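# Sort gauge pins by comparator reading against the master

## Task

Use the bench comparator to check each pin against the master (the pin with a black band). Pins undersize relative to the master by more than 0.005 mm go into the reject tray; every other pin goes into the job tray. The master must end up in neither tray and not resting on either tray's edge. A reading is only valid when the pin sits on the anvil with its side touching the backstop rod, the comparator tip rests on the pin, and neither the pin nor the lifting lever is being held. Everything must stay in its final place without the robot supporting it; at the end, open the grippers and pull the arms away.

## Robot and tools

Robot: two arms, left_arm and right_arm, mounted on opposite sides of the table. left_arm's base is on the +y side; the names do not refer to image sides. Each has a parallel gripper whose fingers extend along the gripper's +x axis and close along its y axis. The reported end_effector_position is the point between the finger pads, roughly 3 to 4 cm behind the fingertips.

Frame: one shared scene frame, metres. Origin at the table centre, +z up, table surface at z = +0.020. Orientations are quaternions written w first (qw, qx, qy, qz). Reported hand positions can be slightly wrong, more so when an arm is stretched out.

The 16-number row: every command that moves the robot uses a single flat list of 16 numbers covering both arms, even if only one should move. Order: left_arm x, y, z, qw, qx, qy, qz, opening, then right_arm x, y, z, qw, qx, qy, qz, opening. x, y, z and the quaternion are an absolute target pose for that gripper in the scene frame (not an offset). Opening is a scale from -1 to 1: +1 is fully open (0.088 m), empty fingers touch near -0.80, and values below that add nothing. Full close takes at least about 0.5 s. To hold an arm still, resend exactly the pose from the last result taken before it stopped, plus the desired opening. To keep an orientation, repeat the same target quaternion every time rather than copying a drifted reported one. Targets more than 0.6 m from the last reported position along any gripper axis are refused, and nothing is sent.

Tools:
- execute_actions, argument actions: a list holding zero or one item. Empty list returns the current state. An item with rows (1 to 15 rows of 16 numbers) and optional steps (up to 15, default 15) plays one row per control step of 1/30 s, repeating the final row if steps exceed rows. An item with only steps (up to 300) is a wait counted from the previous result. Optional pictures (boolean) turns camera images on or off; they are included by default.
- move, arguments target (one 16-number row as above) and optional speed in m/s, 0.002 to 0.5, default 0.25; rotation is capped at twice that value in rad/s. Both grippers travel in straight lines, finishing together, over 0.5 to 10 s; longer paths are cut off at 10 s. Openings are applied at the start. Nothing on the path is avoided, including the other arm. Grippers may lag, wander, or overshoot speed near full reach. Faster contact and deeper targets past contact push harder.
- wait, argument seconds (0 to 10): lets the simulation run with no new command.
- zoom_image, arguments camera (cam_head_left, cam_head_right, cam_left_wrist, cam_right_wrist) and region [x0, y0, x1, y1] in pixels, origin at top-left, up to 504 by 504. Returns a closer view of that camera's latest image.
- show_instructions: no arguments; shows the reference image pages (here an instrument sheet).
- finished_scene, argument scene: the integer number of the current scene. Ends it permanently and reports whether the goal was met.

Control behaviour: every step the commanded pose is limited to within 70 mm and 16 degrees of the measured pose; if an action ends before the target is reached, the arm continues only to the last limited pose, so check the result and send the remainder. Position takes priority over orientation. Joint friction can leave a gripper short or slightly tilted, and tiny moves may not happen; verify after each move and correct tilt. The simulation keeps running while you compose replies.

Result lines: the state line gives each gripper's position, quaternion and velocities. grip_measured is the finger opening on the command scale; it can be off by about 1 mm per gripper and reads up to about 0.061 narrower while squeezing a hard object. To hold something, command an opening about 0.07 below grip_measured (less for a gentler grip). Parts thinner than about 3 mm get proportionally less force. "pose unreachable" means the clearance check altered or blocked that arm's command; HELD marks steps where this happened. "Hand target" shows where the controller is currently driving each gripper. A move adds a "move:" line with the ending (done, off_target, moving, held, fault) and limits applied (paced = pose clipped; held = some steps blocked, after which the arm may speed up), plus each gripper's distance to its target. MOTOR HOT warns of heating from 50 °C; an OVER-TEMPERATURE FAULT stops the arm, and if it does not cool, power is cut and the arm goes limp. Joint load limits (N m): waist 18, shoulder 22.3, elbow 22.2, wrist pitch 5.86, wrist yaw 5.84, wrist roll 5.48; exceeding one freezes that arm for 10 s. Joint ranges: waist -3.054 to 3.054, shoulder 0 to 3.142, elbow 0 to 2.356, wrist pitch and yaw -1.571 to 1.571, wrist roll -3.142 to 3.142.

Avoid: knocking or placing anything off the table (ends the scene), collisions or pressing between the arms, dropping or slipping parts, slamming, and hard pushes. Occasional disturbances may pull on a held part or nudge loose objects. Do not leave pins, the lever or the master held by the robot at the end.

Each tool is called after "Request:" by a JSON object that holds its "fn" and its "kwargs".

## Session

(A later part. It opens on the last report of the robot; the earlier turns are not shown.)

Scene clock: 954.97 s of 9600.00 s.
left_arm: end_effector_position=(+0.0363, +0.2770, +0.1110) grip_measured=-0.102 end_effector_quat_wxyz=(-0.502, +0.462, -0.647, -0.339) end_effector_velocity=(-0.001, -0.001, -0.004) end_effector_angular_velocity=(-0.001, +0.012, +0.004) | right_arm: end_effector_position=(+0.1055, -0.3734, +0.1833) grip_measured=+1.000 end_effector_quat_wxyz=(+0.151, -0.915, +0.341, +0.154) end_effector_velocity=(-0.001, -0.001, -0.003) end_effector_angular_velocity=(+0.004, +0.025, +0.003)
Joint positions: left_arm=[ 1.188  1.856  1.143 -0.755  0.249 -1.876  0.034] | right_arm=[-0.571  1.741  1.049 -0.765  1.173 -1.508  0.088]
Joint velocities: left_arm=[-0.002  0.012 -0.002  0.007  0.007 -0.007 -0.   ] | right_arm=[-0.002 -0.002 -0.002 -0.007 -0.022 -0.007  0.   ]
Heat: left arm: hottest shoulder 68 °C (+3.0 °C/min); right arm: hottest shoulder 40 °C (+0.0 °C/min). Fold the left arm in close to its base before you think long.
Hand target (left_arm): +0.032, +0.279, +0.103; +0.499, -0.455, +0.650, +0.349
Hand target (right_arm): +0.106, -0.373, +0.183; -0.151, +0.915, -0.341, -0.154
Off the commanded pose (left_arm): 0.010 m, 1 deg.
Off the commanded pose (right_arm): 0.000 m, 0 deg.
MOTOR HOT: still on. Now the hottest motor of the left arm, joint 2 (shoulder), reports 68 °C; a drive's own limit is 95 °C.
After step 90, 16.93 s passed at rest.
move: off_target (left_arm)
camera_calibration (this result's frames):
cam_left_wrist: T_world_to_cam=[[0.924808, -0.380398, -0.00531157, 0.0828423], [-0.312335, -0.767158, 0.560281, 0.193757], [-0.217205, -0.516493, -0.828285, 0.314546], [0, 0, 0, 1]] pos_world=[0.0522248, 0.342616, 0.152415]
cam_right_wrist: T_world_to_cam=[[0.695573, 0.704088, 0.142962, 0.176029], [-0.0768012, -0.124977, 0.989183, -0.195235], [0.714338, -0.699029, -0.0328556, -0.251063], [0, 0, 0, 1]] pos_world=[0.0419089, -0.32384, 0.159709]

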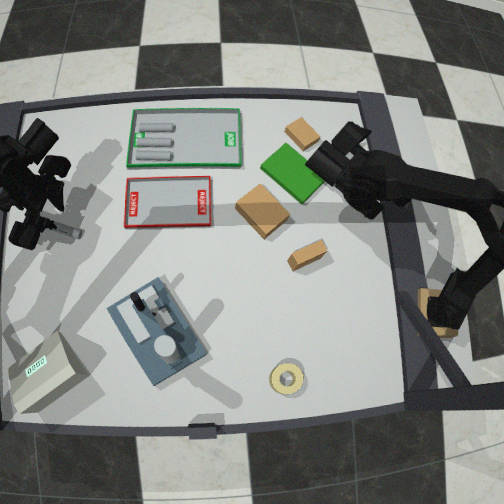

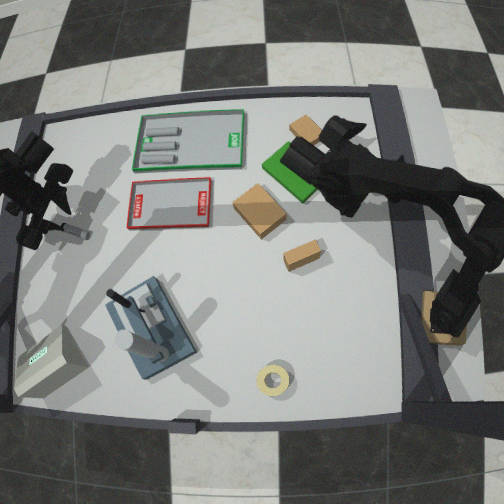

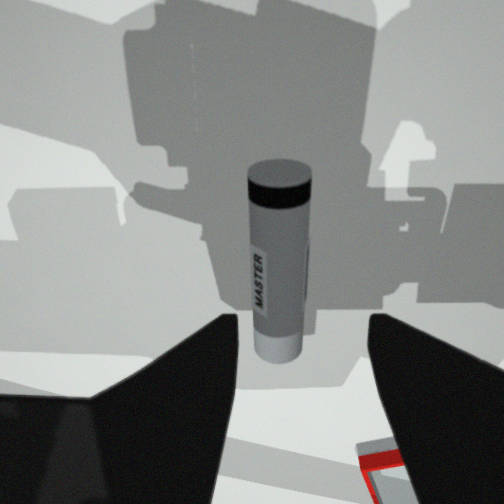

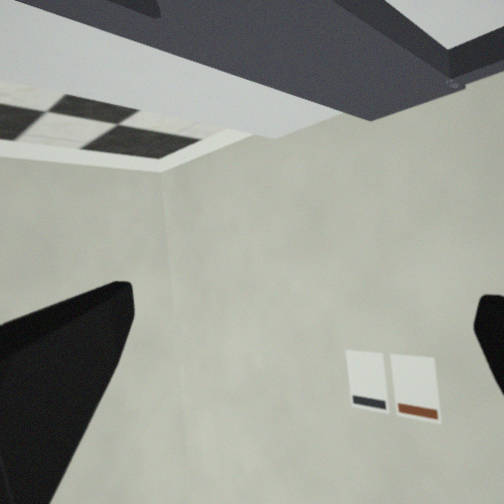

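Request:
{"fn": "move", "kwargs": {"target": [0.027, 0.2795, 0.060, 0.4987, -0.4550, 0.6499, 0.3492, -0.1, 0.1055, -0.3734, 0.1833, 0.151, -0.915, 0.341, 0.154, 1.0], "speed": 0.05}}

Scene clock: 961.43 s of 9600.00 s.
left_arm: end_effector_position=(+0.0329, +0.2763, +0.0681) grip_measured=-0.102 end_effector_quat_wxyz=(-0.502, +0.462, -0.647, -0.339) end_effector_velocity=(+0.001, -0.001, -0.002) end_effector_angular_velocity=(-0.001, -0.012, +0.005) | right_arm: end_effector_position=(+0.1055, -0.3734, +0.1833) grip_measured=+1.000 end_effector_quat_wxyz=(+0.151, -0.915, +0.341, +0.154) end_effector_velocity=(-0.002, -0.001, -0.002) end_effector_angular_velocity=(-0.004, +0.032, +0.003)
Joint positions: left_arm=[ 1.18   1.935  1.052 -0.581  0.249 -1.884  0.034] | right_arm=[-0.571  1.741  1.049 -0.765  1.173 -1.508  0.088]
Joint velocities: left_arm=[-0.002  0.002 -0.007  0.022 -0.007 -0.007 -0.   ] | right_arm=[-0.002 -0.002  0.002 -0.022 -0.022 -0.007  0.   ]
Heat: left arm: hottest shoulder 65 °C (+0.0 °C/min); right arm: hottest shoulder 40 °C (+0.0 °C/min). Fold the left arm in close to its base before you think long.
Hand target (left_arm): +0.027, +0.279, +0.060; +0.499, -0.455, +0.650, +0.349
Hand target (right_arm): +0.106, -0.373, +0.183; -0.151, +0.915, -0.341, -0.154
Off the commanded pose (left_arm): 0.010 m, 2 deg.
Off the commanded pose (right_arm): 0.000 m, 0 deg.
MOTOR HOT: still on. Now the hottest motor of the left arm, joint 2 (shoulder), reports 65 °C; a drive's own limit is 95 °C.
After step 90, 2.10 s passed at rest.
move: off_target (left_arm)
camera_calibration (this result's frames):
cam_left_wrist: T_world_to_cam=[[0.924707, -0.380661, -0.00363971, 0.0854681], [-0.313147, -0.766069, 0.561318, 0.215908], [-0.21646, -0.517915, -0.827592, 0.278194], [0, 0, 0, 1]] pos_world=[0.0487961, 0.342016, 0.109349]
cam_right_wrist: T_world_to_cam=[[0.695573, 0.704088, 0.142962, 0.176029], [-0.0768012, -0.124977, 0.989183, -0.195235], [0.714338, -0.699029, -0.0328556, -0.251063], [0, 0, 0, 1]] pos_world=[0.0419089, -0.32384, 0.159709]

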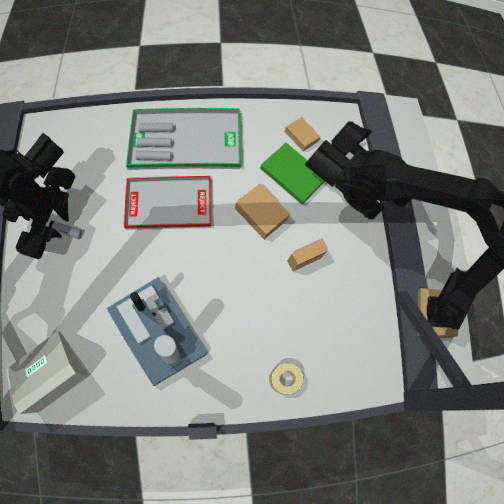

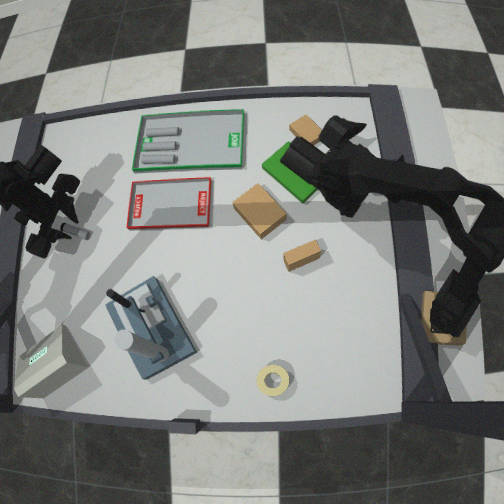

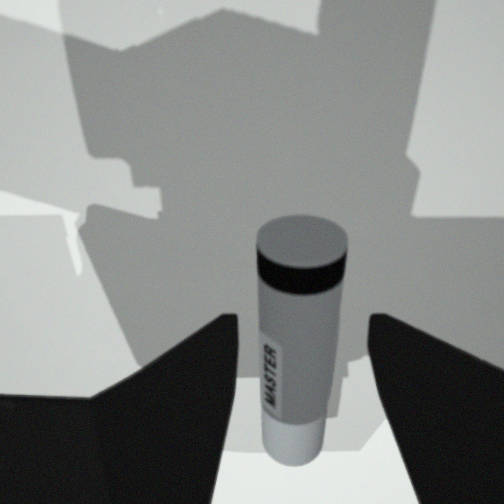

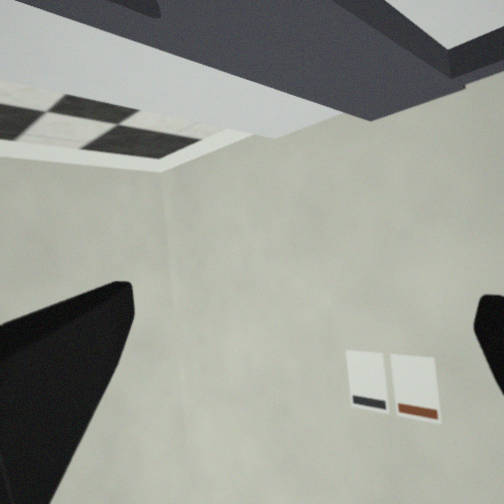

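Request:
{"fn": "move", "kwargs": {"target": [0.0260, 0.2822, 0.0562, 0.4987, -0.4550, 0.6499, 0.3492, -0.1, 0.1055, -0.3734, 0.1833, 0.151, -0.915, 0.341, 0.154, 1.0], "speed": 0.015}}

Scene clock: 966.70 s of 9600.00 s.
left_arm: end_effector_position=(+0.0307, +0.2780, +0.0641) grip_measured=-0.102 end_effector_quat_wxyz=(-0.502, +0.462, -0.648, -0.339) end_effector_velocity=(+0.001, -0.000, +0.000) end_effector_angular_velocity=(+0.002, -0.008, +0.005) | right_arm: end_effector_position=(+0.1055, -0.3734, +0.1833) grip_measured=+1.000 end_effector_quat_wxyz=(+0.151, -0.915, +0.341, +0.154) end_effector_velocity=(+0.000, -0.000, -0.001) end_effector_angular_velocity=(+0.005, +0.005, +0.001)
Joint positions: left_arm=[ 1.18   1.937  1.035 -0.563  0.249 -1.884  0.034] | right_arm=[-0.571  1.741  1.049 -0.765  1.173 -1.508  0.088]
Joint velocities: left_arm=[-0.002 -0.002 -0.002  0.007 -0.007 -0.007 -0.   ] | right_arm=[-0.002 -0.002 -0.002  0.007 -0.007 -0.007  0.   ]
Heat: left arm: hottest shoulder 63 °C (-3.0 °C/min); right arm: hottest shoulder 40 °C (+0.0 °C/min). Fold the left arm in close to its base before you think long.
Hand target (left_arm): +0.026, +0.282, +0.056; +0.499, -0.455, +0.650, +0.349
Hand target (right_arm): +0.106, -0.373, +0.183; -0.151, +0.915, -0.341, -0.154
Off the commanded pose (left_arm): 0.010 m, 2 deg.
Off the commanded pose (right_arm): 0.000 m, 0 deg.
MOTOR HOT: still on. Now the hottest motor of the left arm, joint 2 (shoulder), reports 63 °C; a drive's own limit is 95 °C.
After step 90, 1.07 s passed at rest.
move: off_target (left_arm)
camera_calibration (this result's frames):
cam_left_wrist: T_world_to_cam=[[0.924704, -0.380658, -0.00474468, 0.0881575], [-0.312637, -0.766459, 0.561069, 0.218809], [-0.217212, -0.517339, -0.827756, 0.275216], [0, 0, 0, 1]] pos_world=[0.0466686, 0.343646, 0.105463]
cam_right_wrist: T_world_to_cam=[[0.695573, 0.704088, 0.142962, 0.176029], [-0.0768012, -0.124977, 0.989183, -0.195235], [0.714338, -0.699029, -0.0328556, -0.251063], [0, 0, 0, 1]] pos_world=[0.0419089, -0.32384, 0.159709]

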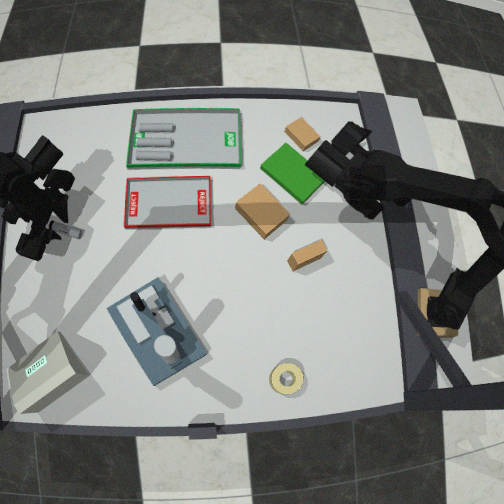

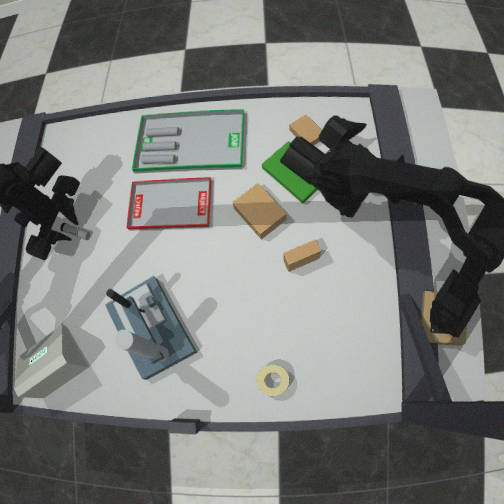

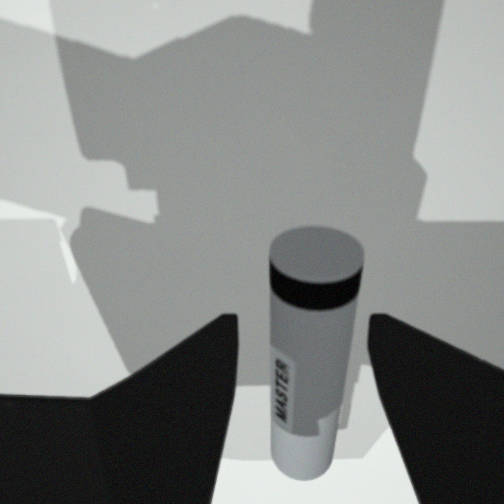

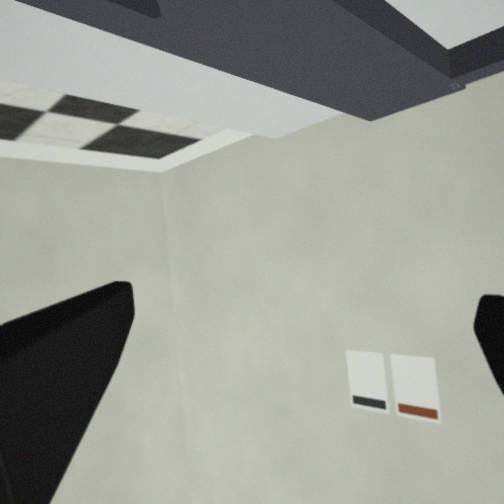

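Request:
{"fn": "execute_actions", "kwargs": {"actions": [{"rows": [[0.0260, 0.2822, 0.0562, 0.4987, -0.4550, 0.6499, 0.3492, -0.20, 0.1055, -0.3734, 0.1833, 0.151, -0.915, 0.341, 0.154, 1.0], [0.0260, 0.2822, 0.0562, 0.4987, -0.4550, 0.6499, 0.3492, -0.27, 0.1055, -0.3734, 0.1833, 0.151, -0.915, 0.341, 0.154, 1.0], [0.0260, 0.2822, 0.0562, 0.4987, -0.4550, 0.6499, 0.3492, -0.31, 0.1055, -0.3734, 0.1833, 0.151, -0.915, 0.341, 0.154, 1.0], [0.0260, 0.2822, 0.0562, 0.4987, -0.4550, 0.6499, 0.3492, -0.34, 0.1055, -0.3734, 0.1833, 0.151, -0.915, 0.341, 0.154, 1.0], [0.0260, 0.2822, 0.0562, 0.4987, -0.4550, 0.6499, 0.3492, -0.37, 0.1055, -0.3734, 0.1833, 0.151, -0.915, 0.341, 0.154, 1.0], [0.0260, 0.2822, 0.0562, 0.4987, -0.4550, 0.6499, 0.3492, -0.39, 0.1055, -0.3734, 0.1833, 0.151, -0.915, 0.341, 0.154, 1.0], [0.0260, 0.2822, 0.0562, 0.4987, -0.4550, 0.6499, 0.3492, -0.41, 0.1055, -0.3734, 0.1833, 0.151, -0.915, 0.341, 0.154, 1.0], [0.0260, 0.2822, 0.0562, 0.4987, -0.4550, 0.6499, 0.3492, -0.43, 0.1055, -0.3734, 0.1833, 0.151, -0.915, 0.341, 0.154, 1.0], [0.0260, 0.2822, 0.0562, 0.4987, -0.4550, 0.6499, 0.3492, -0.45, 0.1055, -0.3734, 0.1833, 0.151, -0.915, 0.341, 0.154, 1.0], [0.0260, 0.2822, 0.0562, 0.4987, -0.4550, 0.6499, 0.3492, -0.47, 0.1055, -0.3734, 0.1833, 0.151, -0.915, 0.341, 0.154, 1.0], [0.0260, 0.2822, 0.0562, 0.4987, -0.4550, 0.6499, 0.3492, -0.49, 0.1055, -0.3734, 0.1833, 0.151, -0.915, 0.341, 0.154, 1.0], [0.0260, 0.2822, 0.0562, 0.4987, -0.4550, 0.6499, 0.3492, -0.51, 0.1055, -0.3734, 0.1833, 0.151, -0.915, 0.341, 0.154, 1.0], [0.0260, 0.2822, 0.0562, 0.4987, -0.4550, 0.6499, 0.3492, -0.53, 0.1055, -0.3734, 0.1833, 0.151, -0.915, 0.341, 0.154, 1.0], [0.0260, 0.2822, 0.0562, 0.4987, -0.4550, 0.6499, 0.3492, -0.55, 0.1055, -0.3734, 0.1833, 0.151, -0.915, 0.341, 0.154, 1.0], [0.0260, 0.2822, 0.0562, 0.4987, -0.4550, 0.6499, 0.3492, -0.57, 0.1055, -0.3734, 0.1833, 0.151, -0.915, 0.341, 0.154, 1.0]], "steps": 15}], "pictures": false}}

Request:
{"fn": "move", "kwargs": {"target": [0.0300, 0.2790, 0.115, 0.4987, -0.4550, 0.6499, 0.3492, -0.57, 0.1055, -0.3734, 0.1833, 0.151, -0.915, 0.341, 0.154, 1.0], "speed": 0.1}}

Scene clock: 979.43 s of 9600.00 s.
left_arm: end_effector_position=(+0.0307, +0.2780, +0.0639) grip_measured=-0.464 end_effector_quat_wxyz=(-0.502, +0.462, -0.648, -0.339) end_effector_velocity=(-0.000, -0.002, +0.000) end_effector_angular_velocity=(+0.001, -0.012, -0.014) | right_arm: end_effector_position=(+0.1055, -0.3734, +0.1833) grip_measured=+1.000 end_effector_quat_wxyz=(+0.151, -0.915, +0.341, +0.154) end_effector_velocity=(-0.001, -0.001, -0.003) end_effector_angular_velocity=(-0.007, +0.034, +0.009)
Joint positions: left_arm=[ 1.18   1.937  1.034 -0.562  0.249 -1.884  0.016] | right_arm=[-0.571  1.741  1.049 -0.765  1.173 -1.508  0.088]
Joint velocities: left_arm=[-0.007 -0.002 -0.002  0.007 -0.007  0.007 -0.   ] | right_arm=[-0.002 -0.002 -0.002 -0.007 -0.022 -0.022  0.   ]
Heat: left arm: hottest shoulder 59 °C (-15.2 °C/min); right arm: hottest shoulder 40 °C (+0.0 °C/min). Fold the left arm in close to its base before you think long.
Hand target (left_arm): +0.026, +0.282, +0.056; +0.499, -0.455, +0.650, +0.349
Hand target (right_arm): +0.106, -0.373, +0.183; -0.151, +0.915, -0.341, -0.154
Off the commanded pose (left_arm): 0.010 m, 2 deg.
Off the commanded pose (right_arm): 0.000 m, 0 deg.
MOTOR HOT: still on. Now the hottest motor of the left arm, joint 2 (shoulder), reports 59 °C; a drive's own limit is 95 °C.
Steps of this call (steps 1 to 90: nothing new was sent; then 9.23 s passed at rest; steps 91 to 105: all 15 steps of this action). Readings (end_effector_position):
91: left_arm (+0.0307, +0.2780, +0.0639) | right_arm (+0.1055, -0.3734, +0.1833)
92: left_arm (+0.0307, +0.2780, +0.0639) | right_arm (+0.1055, -0.3734, +0.1833)
94: left_arm (+0.0307, +0.2780, +0.0639) | right_arm (+0.1055, -0.3734, +0.1833)
98: left_arm (+0.0305, +0.2781, +0.0639) | right_arm (+0.1055, -0.3734, +0.1833)
105: the state above

Scene clock: 980.60 s of 9600.00 s.
left_arm: end_effector_position=(+0.0252, +0.2823, +0.1069) grip_measured=-0.464 end_effector_quat_wxyz=(-0.496, +0.447, -0.652, -0.359) end_effector_velocity=(-0.000, +0.001, +0.001) end_effector_angular_velocity=(+0.007, -0.004, -0.009) | right_arm: end_effector_position=(+0.1055, -0.3734, +0.1833) grip_measured=+1.000 end_effector_quat_wxyz=(+0.151, -0.915, +0.341, +0.154) end_effector_velocity=(+0.001, -0.001, +0.001) end_effector_angular_velocity=(-0.005, -0.006, -0.000)
Joint positions: left_arm=[ 1.18   1.857  1.13  -0.79   0.248 -1.884  0.016] | right_arm=[-0.571  1.741  1.049 -0.765  1.173 -1.508  0.088]
Joint velocities: left_arm=[-0.002 -0.002  0.002 -0.007 -0.007  0.007 -0.   ] | right_arm=[-0.002 -0.002 -0.002  0.007  0.007 -0.007  0.   ]
Heat: left arm: hottest shoulder 59 °C (-16.2 °C/min); right arm: hottest shoulder 40 °C (+0.0 °C/min). Fold the left arm in close to its base before you think long.
Hand target (left_arm): +0.030, +0.279, +0.115; +0.499, -0.455, +0.650, +0.349
Hand target (right_arm): +0.106, -0.373, +0.183; -0.151, +0.915, -0.341, -0.154
Off the commanded pose (left_arm): 0.010 m, 1 deg.
Off the commanded pose (right_arm): 0.000 m, 0 deg.
MOTOR HOT: still on. Now the hottest motor of the left arm, joint 2 (shoulder), reports 59 °C; a drive's own limit is 95 °C.
move: off_target (left_arm)
camera_calibration (this result's frames):
cam_left_wrist: T_world_to_cam=[[0.923498, -0.379683, -0.0547087, 0.10028], [-0.289886, -0.78415, 0.548704, 0.202128], [-0.251233, -0.490867, -0.834225, 0.305755], [0, 0, 0, 1]] pos_world=[0.0428016, 0.346658, 0.149647]
cam_right_wrist: T_world_to_cam=[[0.695573, 0.704088, 0.142962, 0.176029], [-0.0768012, -0.124977, 0.989183, -0.195235], [0.714338, -0.699029, -0.0328556, -0.251063], [0, 0, 0, 1]] pos_world=[0.0419089, -0.32384, 0.159709]

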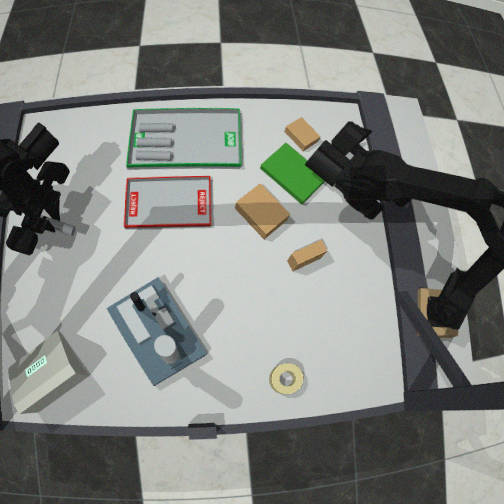

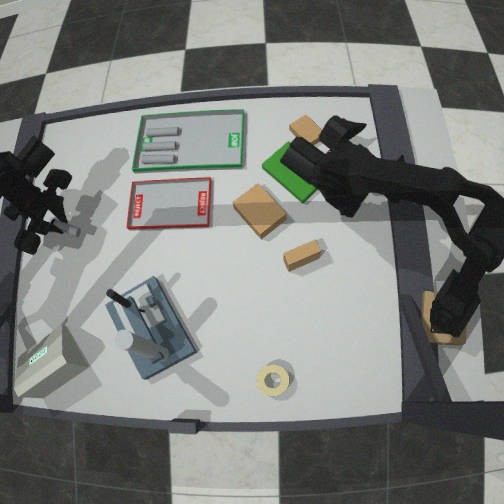

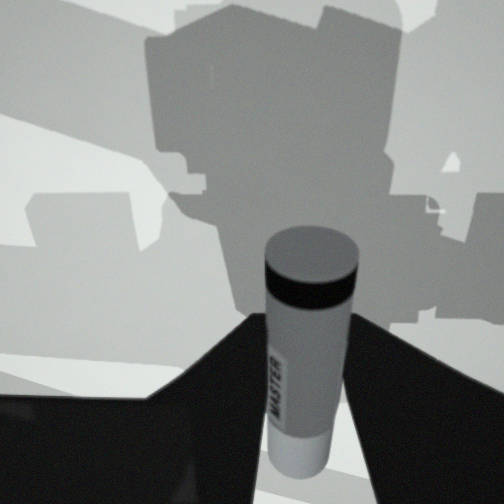

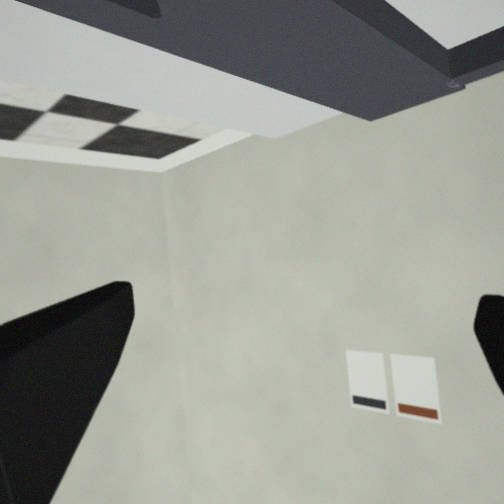

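Request:
{"fn": "move", "kwargs": {"target": [-0.075, 0.185, 0.125, 0.5919, -0.1852, 0.7714, 0.1421, -0.57, 0.1055, -0.3734, 0.1833, 0.151, -0.915, 0.341, 0.154, 1.0], "speed": 0.3}}

Request:
{"fn": "move", "kwargs": {"target": [-0.1425, 0.1445, 0.119, 0.5919, -0.1852, 0.7714, 0.1421, -0.57, 0.1055, -0.3734, 0.1833, 0.151, -0.915, 0.341, 0.154, 1.0], "speed": 0.1}}

Scene clock: 991.13 s of 9600.00 s.
left_arm: end_effector_position=(-0.0751, +0.1883, +0.1254) grip_measured=-0.464 end_effector_quat_wxyz=(-0.593, +0.189, -0.770, -0.144) end_effector_velocity=(+0.000, +0.004, -0.003) end_effector_angular_velocity=(+0.029, +0.008, +0.009) | right_arm: end_effector_position=(+0.1055, -0.3734, +0.1833) grip_measured=+1.000 end_effector_quat_wxyz=(+0.151, -0.915, +0.341, +0.154) end_effector_velocity=(-0.001, -0.001, -0.003) end_effector_angular_velocity=(+0.004, +0.025, +0.003)
Joint positions: left_arm=[ 0.777  1.945  1.331 -0.965  0.259 -1.536  0.016] | right_arm=[-0.571  1.741  1.049 -0.765  1.173 -1.508  0.088]
Joint velocities: left_arm=[ 0.002  0.012  0.007 -0.022 -0.007 -0.007 -0.   ] | right_arm=[-0.002 -0.002 -0.002 -0.007 -0.022 -0.007  0.   ]
Heat: left arm: hottest shoulder 60 °C (-19.2 °C/min); right arm: hottest shoulder 40 °C (+0.0 °C/min). Fold the left arm in close to its base before you think long.
Hand target (left_arm): -0.075, +0.185, +0.125; +0.592, -0.186, +0.771, +0.141
Hand target (right_arm): +0.106, -0.373, +0.183; -0.151, +0.915, -0.341, -0.154
Off the commanded pose (left_arm): 0.003 m, 1 deg.
Off the commanded pose (right_arm): 0.000 m, 0 deg.
MOTOR HOT: still on. Now the hottest motor of the left arm, joint 2 (shoulder), reports 60 °C; a drive's own limit is 95 °C.
After step 90, 5.83 s passed at rest.
move: done
camera_calibration (this result's frames):
cam_left_wrist: T_world_to_cam=[[0.425839, -0.904333, -0.0290371, 0.216396], [-0.746597, -0.36933, 0.553343, -0.0238322], [-0.511131, -0.213956, -0.832447, 0.177957], [0, 0, 0, 1]] pos_world=[-0.0189836, 0.224967, 0.167611]
cam_right_wrist: T_world_to_cam=[[0.695573, 0.704088, 0.142962, 0.176029], [-0.0768012, -0.124977, 0.989183, -0.195235], [0.714338, -0.699029, -0.0328556, -0.251063], [0, 0, 0, 1]] pos_world=[0.0419089, -0.32384, 0.159709]

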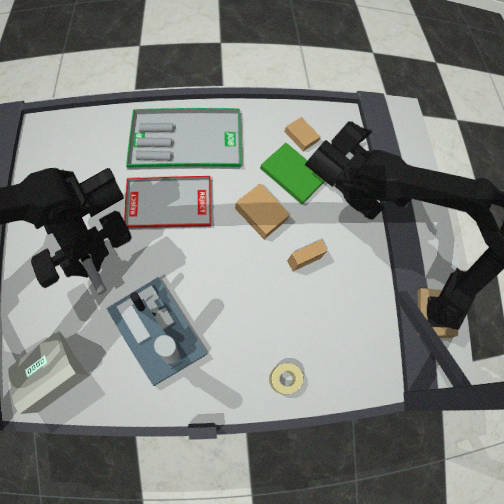

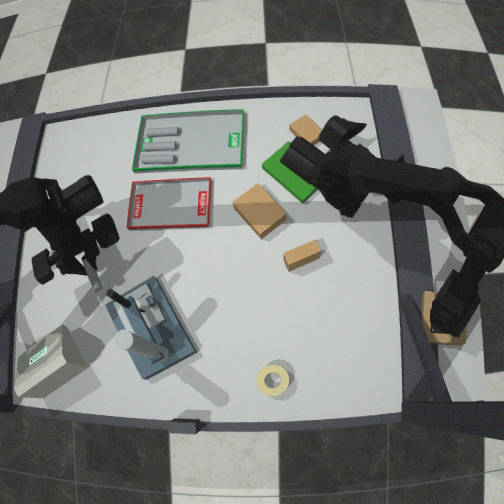

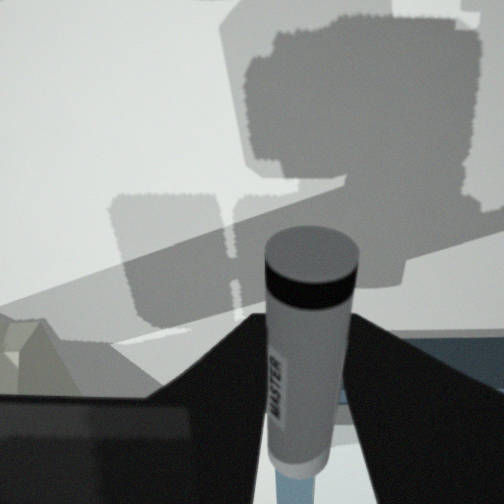

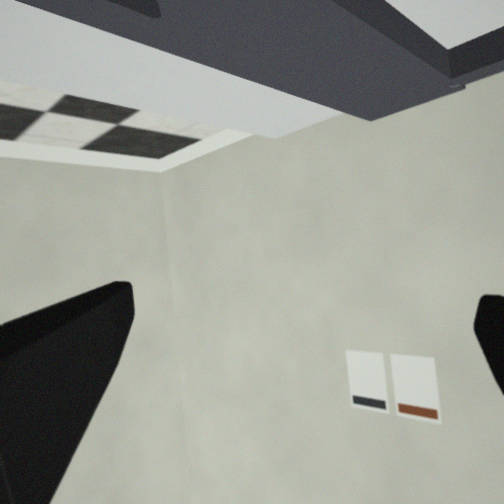

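Scene clock: 992.33 s of 9600.00 s.
left_arm: end_effector_position=(-0.1429, +0.1489, +0.1197) grip_measured=-0.464 end_effector_quat_wxyz=(-0.592, +0.183, -0.772, -0.143) end_effector_velocity=(+0.001, -0.002, -0.000) end_effector_angular_velocity=(-0.003, -0.008, +0.005) | right_arm: end_effector_position=(+0.1055, -0.3734, +0.1833) grip_measured=+1.000 end_effector_quat_wxyz=(+0.151, -0.915, +0.341, +0.154) end_effector_velocity=(-0.001, -0.001, -0.003) end_effector_angular_velocity=(+0.004, +0.025, +0.003)
Joint positions: left_arm=[ 0.559  1.979  1.355 -0.904  0.258 -1.749  0.016] | right_arm=[-0.571  1.741  1.049 -0.765  1.173 -1.508  0.088]
Joint velocities: left_arm=[-0.002  0.002  0.002  0.007 -0.007 -0.007 -0.   ] | right_arm=[-0.002 -0.002 -0.002 -0.007 -0.022 -0.007  0.   ]
Heat: left arm: hottest shoulder 60 °C (-19.1 °C/min); right arm: hottest shoulder 40 °C (+0.0 °C/min). Fold the left arm in close to its base before you think long.
Hand target (left_arm): -0.143, +0.144, +0.119; +0.592, -0.186, +0.772, +0.142
Hand target (right_arm): +0.106, -0.373, +0.183; -0.151, +0.915, -0.341, -0.154
Off the commanded pose (left_arm): 0.004 m, 0 deg.
Off the commanded pose (right_arm): 0.000 m, 0 deg.
MOTOR HOT: still on. Now the hottest motor of the left arm, joint 2 (shoulder), reports 60 °C; a drive's own limit is 95 °C.
move: done
camera_calibration (this result's frames):
cam_left_wrist: T_world_to_cam=[[0.415459, -0.908996, -0.0334604, 0.209152], [-0.748539, -0.362559, 0.555194, -0.087296], [-0.516801, -0.205614, -0.831048, 0.127857], [0, 0, 0, 1]] pos_world=[-0.0861619, 0.184757, 0.16172]
cam_right_wrist: T_world_to_cam=[[0.695573, 0.704088, 0.142962, 0.176029], [-0.0768012, -0.124977, 0.989183, -0.195235], [0.714338, -0.699029, -0.0328556, -0.251063], [0, 0, 0, 1]] pos_world=[0.0419089, -0.32384, 0.159709]

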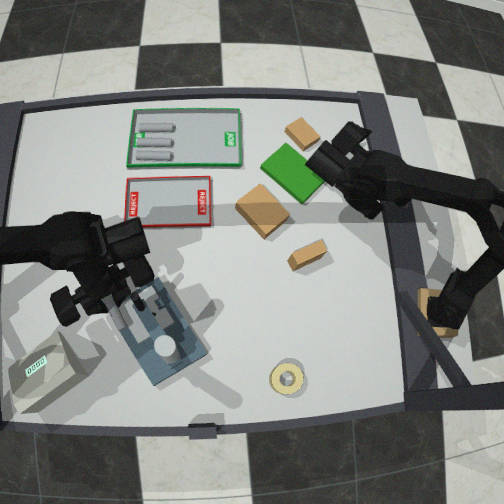

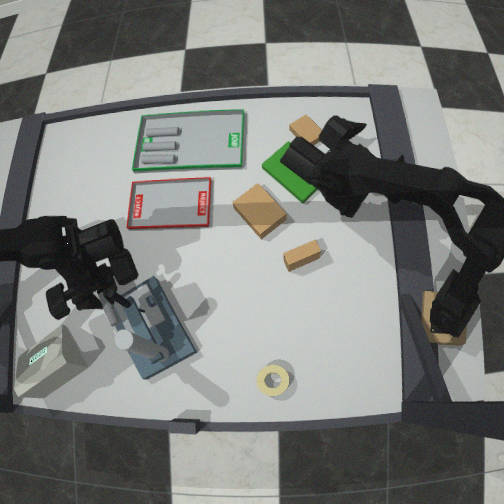

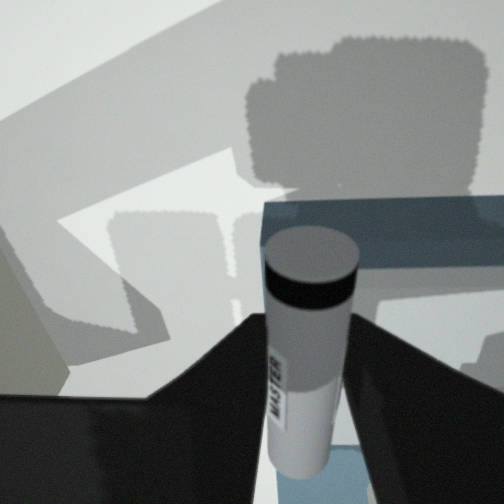

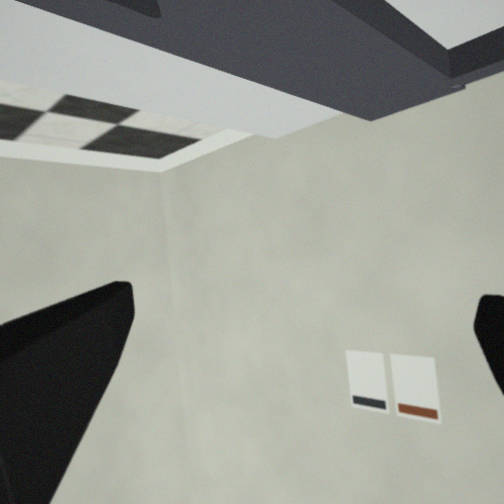

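Request:
{"fn": "move", "kwargs": {"target": [-0.1302, 0.1175, 0.106, 0.5919, -0.1852, 0.7714, 0.1421, -0.57, 0.1055, -0.3734, 0.1833, 0.151, -0.915, 0.341, 0.154, 1.0], "speed": 0.02}}

Scene clock: 997.03 s of 9600.00 s.
left_arm: end_effector_position=(-0.1321, +0.1202, +0.1084) grip_measured=-0.464 end_effector_quat_wxyz=(-0.592, +0.186, -0.771, -0.142) end_effector_velocity=(-0.000, +0.001, -0.001) end_effector_angular_velocity=(+0.011, -0.004, +0.005) | right_arm: end_effector_position=(+0.1055, -0.3734, +0.1833) grip_measured=+1.000 end_effector_quat_wxyz=(+0.151, -0.915, +0.341, +0.154) end_effector_velocity=(+0.000, +0.001, +0.001) end_effector_angular_velocity=(-0.005, -0.006, +0.004)
Joint positions: left_arm=[ 0.564  2.098  1.487 -0.912  0.257 -1.748  0.016] | right_arm=[-0.571  1.741  1.049 -0.765  1.173 -1.508  0.088]
Joint velocities: left_arm=[-0.002  0.002  0.002 -0.007 -0.007 -0.007 -0.   ] | right_arm=[ 0.002 -0.002 -0.002  0.007  0.007 -0.007  0.   ]
Heat: left arm: hottest shoulder 59 °C (-17.3 °C/min); right arm: hottest shoulder 40 °C (+0.0 °C/min). Fold the left arm in close to its base before you think long.
Hand target (left_arm): -0.130, +0.118, +0.106; +0.592, -0.185, +0.771, +0.142
Hand target (right_arm): +0.106, -0.373, +0.183; -0.151, +0.915, -0.341, -0.154
Off the commanded pose (left_arm): 0.004 m, 0 deg.
Off the commanded pose (right_arm): 0.000 m, 0 deg.
MOTOR HOT: still on. Now the hottest motor of the left arm, joint 2 (shoulder), reports 59 °C; a drive's own limit is 95 °C.
move: done
camera_calibration (this result's frames):
cam_left_wrist: T_world_to_cam=[[0.419035, -0.907532, -0.0282014, 0.177987], [-0.748221, -0.362739, 0.555504, -0.0832915], [-0.514368, -0.211675, -0.831035, 0.119302], [0, 0, 0, 1]] pos_world=[-0.0755381, 0.15657, 0.150433]
cam_right_wrist: T_world_to_cam=[[0.695573, 0.704088, 0.142962, 0.176029], [-0.0768012, -0.124977, 0.989183, -0.195235], [0.714338, -0.699029, -0.0328556, -0.251063], [0, 0, 0, 1]] pos_world=[0.0419089, -0.32384, 0.159709]

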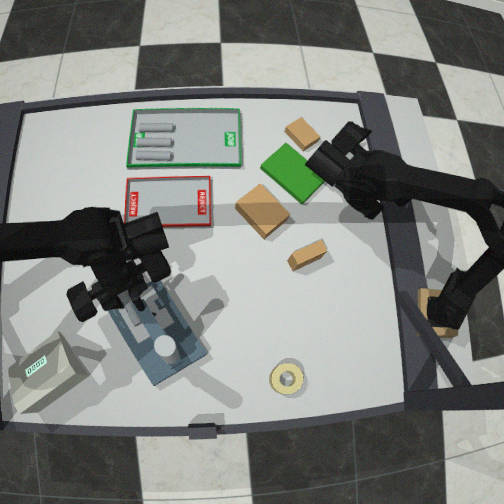

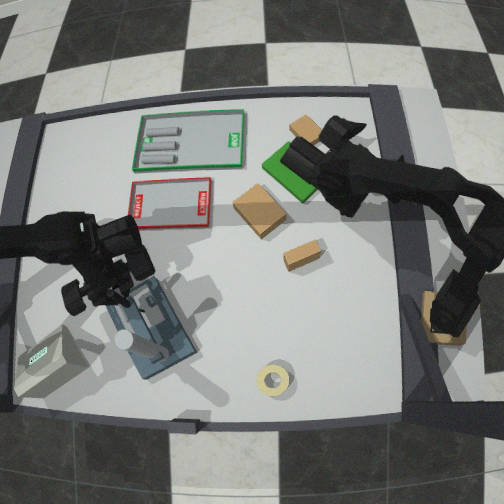

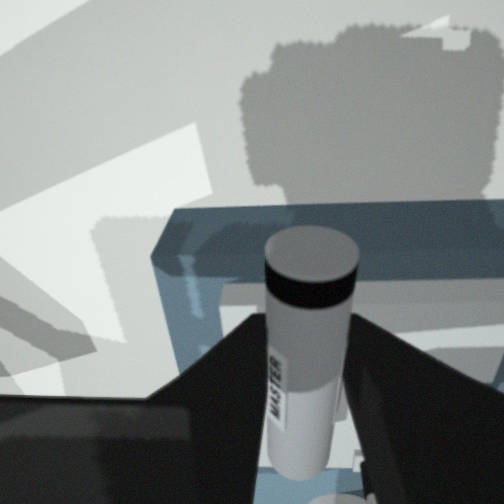

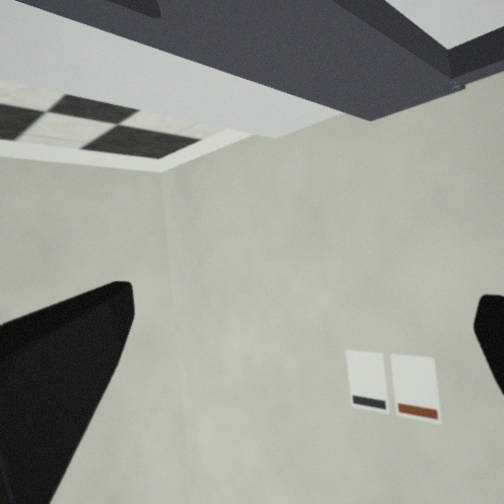

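Request:
{"fn": "execute_actions", "kwargs": {"actions": [{"rows": [[-0.1302, 0.1175, 0.106, 0.5919, -0.1852, 0.7714, 0.1421, -0.53, 0.1055, -0.3734, 0.1833, 0.151, -0.915, 0.341, 0.154, 1.0], [-0.1302, 0.1175, 0.106, 0.5919, -0.1852, 0.7714, 0.1421, -0.50, 0.1055, -0.3734, 0.1833, 0.151, -0.915, 0.341, 0.154, 1.0], [-0.1302, 0.1175, 0.106, 0.5919, -0.1852, 0.7714, 0.1421, -0.475, 0.1055, -0.3734, 0.1833, 0.151, -0.915, 0.341, 0.154, 1.0], [-0.1302, 0.1175, 0.106, 0.5919, -0.1852, 0.7714, 0.1421, -0.455, 0.1055, -0.3734, 0.1833, 0.151, -0.915, 0.341, 0.154, 1.0], [-0.1302, 0.1175, 0.106, 0.5919, -0.1852, 0.7714, 0.1421, -0.44, 0.1055, -0.3734, 0.1833, 0.151, -0.915, 0.341, 0.154, 1.0], [-0.1302, 0.1175, 0.106, 0.5919, -0.1852, 0.7714, 0.1421, -0.425, 0.1055, -0.3734, 0.1833, 0.151, -0.915, 0.341, 0.154, 1.0], [-0.1302, 0.1175, 0.106, 0.5919, -0.1852, 0.7714, 0.1421, -0.41, 0.1055, -0.3734, 0.1833, 0.151, -0.915, 0.341, 0.154, 1.0], [-0.1302, 0.1175, 0.106, 0.5919, -0.1852, 0.7714, 0.1421, -0.395, 0.1055, -0.3734, 0.1833, 0.151, -0.915, 0.341, 0.154, 1.0], [-0.1302, 0.1175, 0.106, 0.5919, -0.1852, 0.7714, 0.1421, -0.38, 0.1055, -0.3734, 0.1833, 0.151, -0.915, 0.341, 0.154, 1.0], [-0.1302, 0.1175, 0.106, 0.5919, -0.1852, 0.7714, 0.1421, -0.37, 0.1055, -0.3734, 0.1833, 0.151, -0.915, 0.341, 0.154, 1.0]], "steps": 15}], "pictures": false}}

Request:
{"fn": "execute_actions", "kwargs": {"actions": [{"rows": [[-0.1302, 0.1175, 0.106, 0.5919, -0.1852, 0.7714, 0.1421, -0.37, 0.1055, -0.3734, 0.1833, 0.151, -0.915, 0.341, 0.154, 1.0], [-0.1302, 0.1175, 0.106, 0.5919, -0.1852, 0.7714, 0.1421, -0.37, 0.1055, -0.3734, 0.1833, 0.151, -0.915, 0.341, 0.154, 1.0], [-0.1302, 0.1175, 0.106, 0.5919, -0.1852, 0.7714, 0.1421, -0.39, 0.1055, -0.3734, 0.1833, 0.151, -0.915, 0.341, 0.154, 1.0], [-0.1302, 0.1175, 0.106, 0.5919, -0.1852, 0.7714, 0.1421, -0.41, 0.1055, -0.3734, 0.1833, 0.151, -0.915, 0.341, 0.154, 1.0], [-0.1302, 0.1175, 0.106, 0.5919, -0.1852, 0.7714, 0.1421, -0.43, 0.1055, -0.3734, 0.1833, 0.151, -0.915, 0.341, 0.154, 1.0], [-0.1302, 0.1175, 0.106, 0.5919, -0.1852, 0.7714, 0.1421, -0.45, 0.1055, -0.3734, 0.1833, 0.151, -0.915, 0.341, 0.154, 1.0], [-0.1302, 0.1175, 0.106, 0.5919, -0.1852, 0.7714, 0.1421, -0.47, 0.1055, -0.3734, 0.1833, 0.151, -0.915, 0.341, 0.154, 1.0], [-0.1302, 0.1175, 0.106, 0.5919, -0.1852, 0.7714, 0.1421, -0.49, 0.1055, -0.3734, 0.1833, 0.151, -0.915, 0.341, 0.154, 1.0], [-0.1302, 0.1175, 0.106, 0.5919, -0.1852, 0.7714, 0.1421, -0.51, 0.1055, -0.3734, 0.1833, 0.151, -0.915, 0.341, 0.154, 1.0], [-0.1302, 0.1175, 0.106, 0.5919, -0.1852, 0.7714, 0.1421, -0.53, 0.1055, -0.3734, 0.1833, 0.151, -0.915, 0.341, 0.154, 1.0], [-0.1302, 0.1175, 0.106, 0.5919, -0.1852, 0.7714, 0.1421, -0.55, 0.1055, -0.3734, 0.1833, 0.151, -0.915, 0.341, 0.154, 1.0]], "steps": 15}], "pictures": false}}

Request:
{"fn": "move", "kwargs": {"target": [-0.1205, 0.1005, 0.1065, 0.5919, -0.1852, 0.7714, 0.1421, -0.55, 0.1055, -0.3734, 0.1833, 0.151, -0.915, 0.341, 0.154, 1.0], "speed": 0.009}}

Scene clock: 1012.30 s of 9600.00 s.
left_arm: end_effector_position=(-0.1317, +0.1190, +0.1091) grip_measured=-0.381 end_effector_quat_wxyz=(-0.592, +0.187, -0.771, -0.141) end_effector_velocity=(-0.002, -0.001, +0.001) end_effector_angular_velocity=(+0.006, -0.005, +0.000) | right_arm: end_effector_position=(+0.1055, -0.3734, +0.1833) grip_measured=+1.000 end_effector_quat_wxyz=(+0.151, -0.915, +0.341, +0.154) end_effector_velocity=(-0.001, -0.001, -0.003) end_effector_angular_velocity=(-0.007, +0.034, +0.009)
Joint positions: left_arm=[ 0.564  2.1    1.492 -0.912  0.257 -1.748  0.02 ] | right_arm=[-0.571  1.741  1.049 -0.765  1.173 -1.508  0.088]
Joint velocities: left_arm=[-0.007  0.002  0.007 -0.007 -0.007 -0.007  0.004] | right_arm=[-0.002 -0.002 -0.002 -0.007 -0.022 -0.022  0.   ]
Heat: left arm: hottest shoulder 58 °C (-11.1 °C/min); right arm: hottest shoulder 40 °C (+0.0 °C/min). Fold the left arm in close to its base before you think long.
Hand target (left_arm): -0.130, +0.118, +0.106; +0.592, -0.185, +0.771, +0.142
Hand target (right_arm): +0.106, -0.373, +0.183; -0.151, +0.915, -0.341, -0.154
Off the commanded pose (left_arm): 0.004 m, 0 deg.
Off the commanded pose (right_arm): 0.000 m, 0 deg.
MOTOR HOT: still on. Now the hottest motor of the left arm, joint 2 (shoulder), reports 58 °C; a drive's own limit is 95 °C.
Steps of this call (steps 1 to 90: nothing new was sent; then 11.77 s passed at rest; steps 91 to 105: all 15 steps of this action). Readings (end_effector_position):
91: left_arm (-0.1320, +0.1200, +0.1084) | right_arm (+0.1055, -0.3734, +0.1833)
92: left_arm (-0.1320, +0.1200, +0.1084) | right_arm (+0.1055, -0.3734, +0.1833)
94: left_arm (-0.1320, +0.1200, +0.1084) | right_arm (+0.1055, -0.3734, +0.1833)
98: left_arm (-0.1320, +0.1201, +0.1083) | right_arm (+0.1055, -0.3734, +0.1833)
105: the state above

Scene clock: 1012.80 s of 9600.00 s.
left_arm: end_effector_position=(-0.1317, +0.1191, +0.1091) grip_measured=-0.465 end_effector_quat_wxyz=(-0.592, +0.187, -0.771, -0.141) end_effector_velocity=(-0.003, +0.003, +0.001) end_effector_angular_velocity=(+0.003, +0.008, -0.010) | right_arm: end_effector_position=(+0.1055, -0.3734, +0.1833) grip_measured=+1.000 end_effector_quat_wxyz=(+0.151, -0.915, +0.341, +0.154) end_effector_velocity=(-0.001, +0.000, -0.002) end_effector_angular_velocity=(+0.007, +0.022, +0.003)
Joint positions: left_arm=[ 0.564  2.1    1.492 -0.912  0.257 -1.748  0.016] | right_arm=[-0.571  1.741  1.049 -0.765  1.173 -1.508  0.088]
Joint velocities: left_arm=[-0.002 -0.007 -0.007 -0.007  0.007  0.007  0.   ] | right_arm=[-0.002 -0.002  0.002 -0.007 -0.022 -0.007  0.   ]
Heat: left arm: hottest shoulder 58 °C (-11.1 °C/min); right arm: hottest shoulder 40 °C (+0.0 °C/min). Fold the left arm in close to its base before you think long.
Hand target (left_arm): -0.130, +0.118, +0.106; +0.592, -0.185, +0.771, +0.142
Hand target (right_arm): +0.106, -0.373, +0.183; -0.151, +0.915, -0.341, -0.154
Off the commanded pose (left_arm): 0.004 m, 0 deg.
Off the commanded pose (right_arm): 0.000 m, 0 deg.
MOTOR HOT: still on. Now the hottest motor of the left arm, joint 2 (shoulder), reports 58 °C; a drive's own limit is 95 °C.
Steps of this call (steps 1 to 15: all 15 steps of this action). Readings (end_effector_position):
1: left_arm (-0.1317, +0.1190, +0.1091) | right_arm (+0.1055, -0.3734, +0.1833)
2: left_arm (-0.1317, +0.1190, +0.1091) | right_arm (+0.1055, -0.3734, +0.1833)
4: left_arm (-0.1317, +0.1190, +0.1091) | right_arm (+0.1055, -0.3734, +0.1833)
8: left_arm (-0.1317, +0.1190, +0.1091) | right_arm (+0.1055, -0.3734, +0.1833)
15: the state above

Scene clock: 1015.67 s of 9600.00 s.
left_arm: end_effector_position=(-0.1237, +0.1041, +0.1105) grip_measured=-0.465 end_effector_quat_wxyz=(-0.592, +0.184, -0.772, -0.142) end_effector_velocity=(-0.002, +0.007, -0.002) end_effector_angular_velocity=(+0.043, -0.009, +0.001) | right_arm: end_effector_position=(+0.1055, -0.3734, +0.1833) grip_measured=+1.000 end_effector_quat_wxyz=(+0.151, -0.915, +0.341, +0.154) end_effector_velocity=(-0.000, +0.001, -0.004) end_effector_angular_velocity=(+0.011, +0.019, +0.003)
Joint positions: left_arm=[ 0.572  2.164  1.6   -0.964  0.258 -1.737  0.016] | right_arm=[-0.571  1.741  1.049 -0.765  1.173 -1.508  0.088]
Joint velocities: left_arm=[-0.007  0.002  0.002 -0.037 -0.022 -0.007  0.   ] | right_arm=[-0.002  0.002 -0.002  0.007 -0.022 -0.007  0.   ]
Heat: left arm: hottest shoulder 58 °C (-10.1 °C/min); right arm: hottest shoulder 40 °C (+0.0 °C/min). Fold the left arm in close to its base before you think long.
Hand target (left_arm): -0.120, +0.101, +0.107; +0.592, -0.185, +0.771, +0.142
Hand target (right_arm): +0.106, -0.373, +0.183; -0.151, +0.915, -0.341, -0.154
Off the commanded pose (left_arm): 0.006 m, 0 deg.
Off the commanded pose (right_arm): 0.000 m, 0 deg.
MOTOR HOT: still on. Now the hottest motor of the left arm, joint 2 (shoulder), reports 58 °C; a drive's own limit is 95 °C.
move: done
camera_calibration (this result's frames):
cam_left_wrist: T_world_to_cam=[[0.416518, -0.908606, -0.0307842, 0.159985], [-0.748437, -0.361923, 0.555745, -0.0841728], [-0.516095, -0.208438, -0.830782, 0.121254], [0, 0, 0, 1]] pos_world=[-0.0670561, 0.140173, 0.152439]
cam_right_wrist: T_world_to_cam=[[0.695573, 0.704088, 0.142962, 0.176029], [-0.0768012, -0.124977, 0.989183, -0.195235], [0.714338, -0.699029, -0.0328556, -0.251063], [0, 0, 0, 1]] pos_world=[0.0419089, -0.32384, 0.159709]

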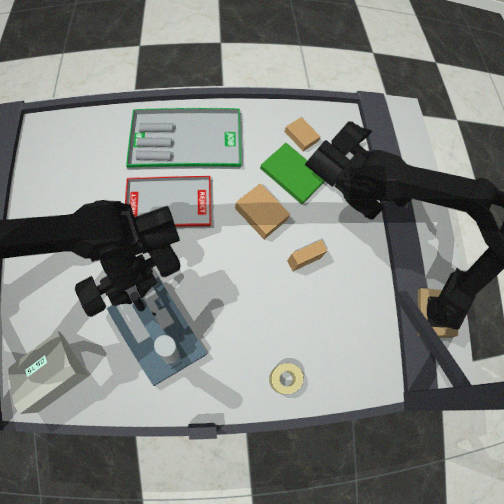

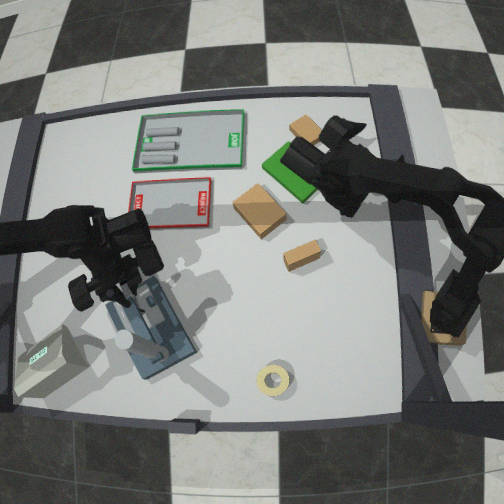

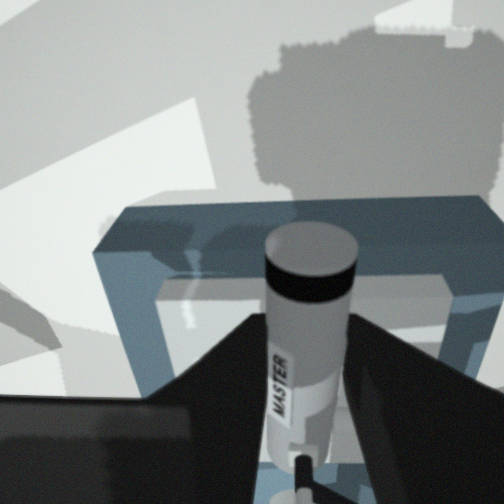

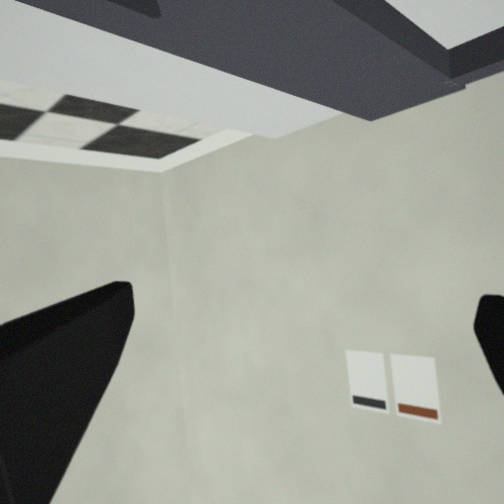

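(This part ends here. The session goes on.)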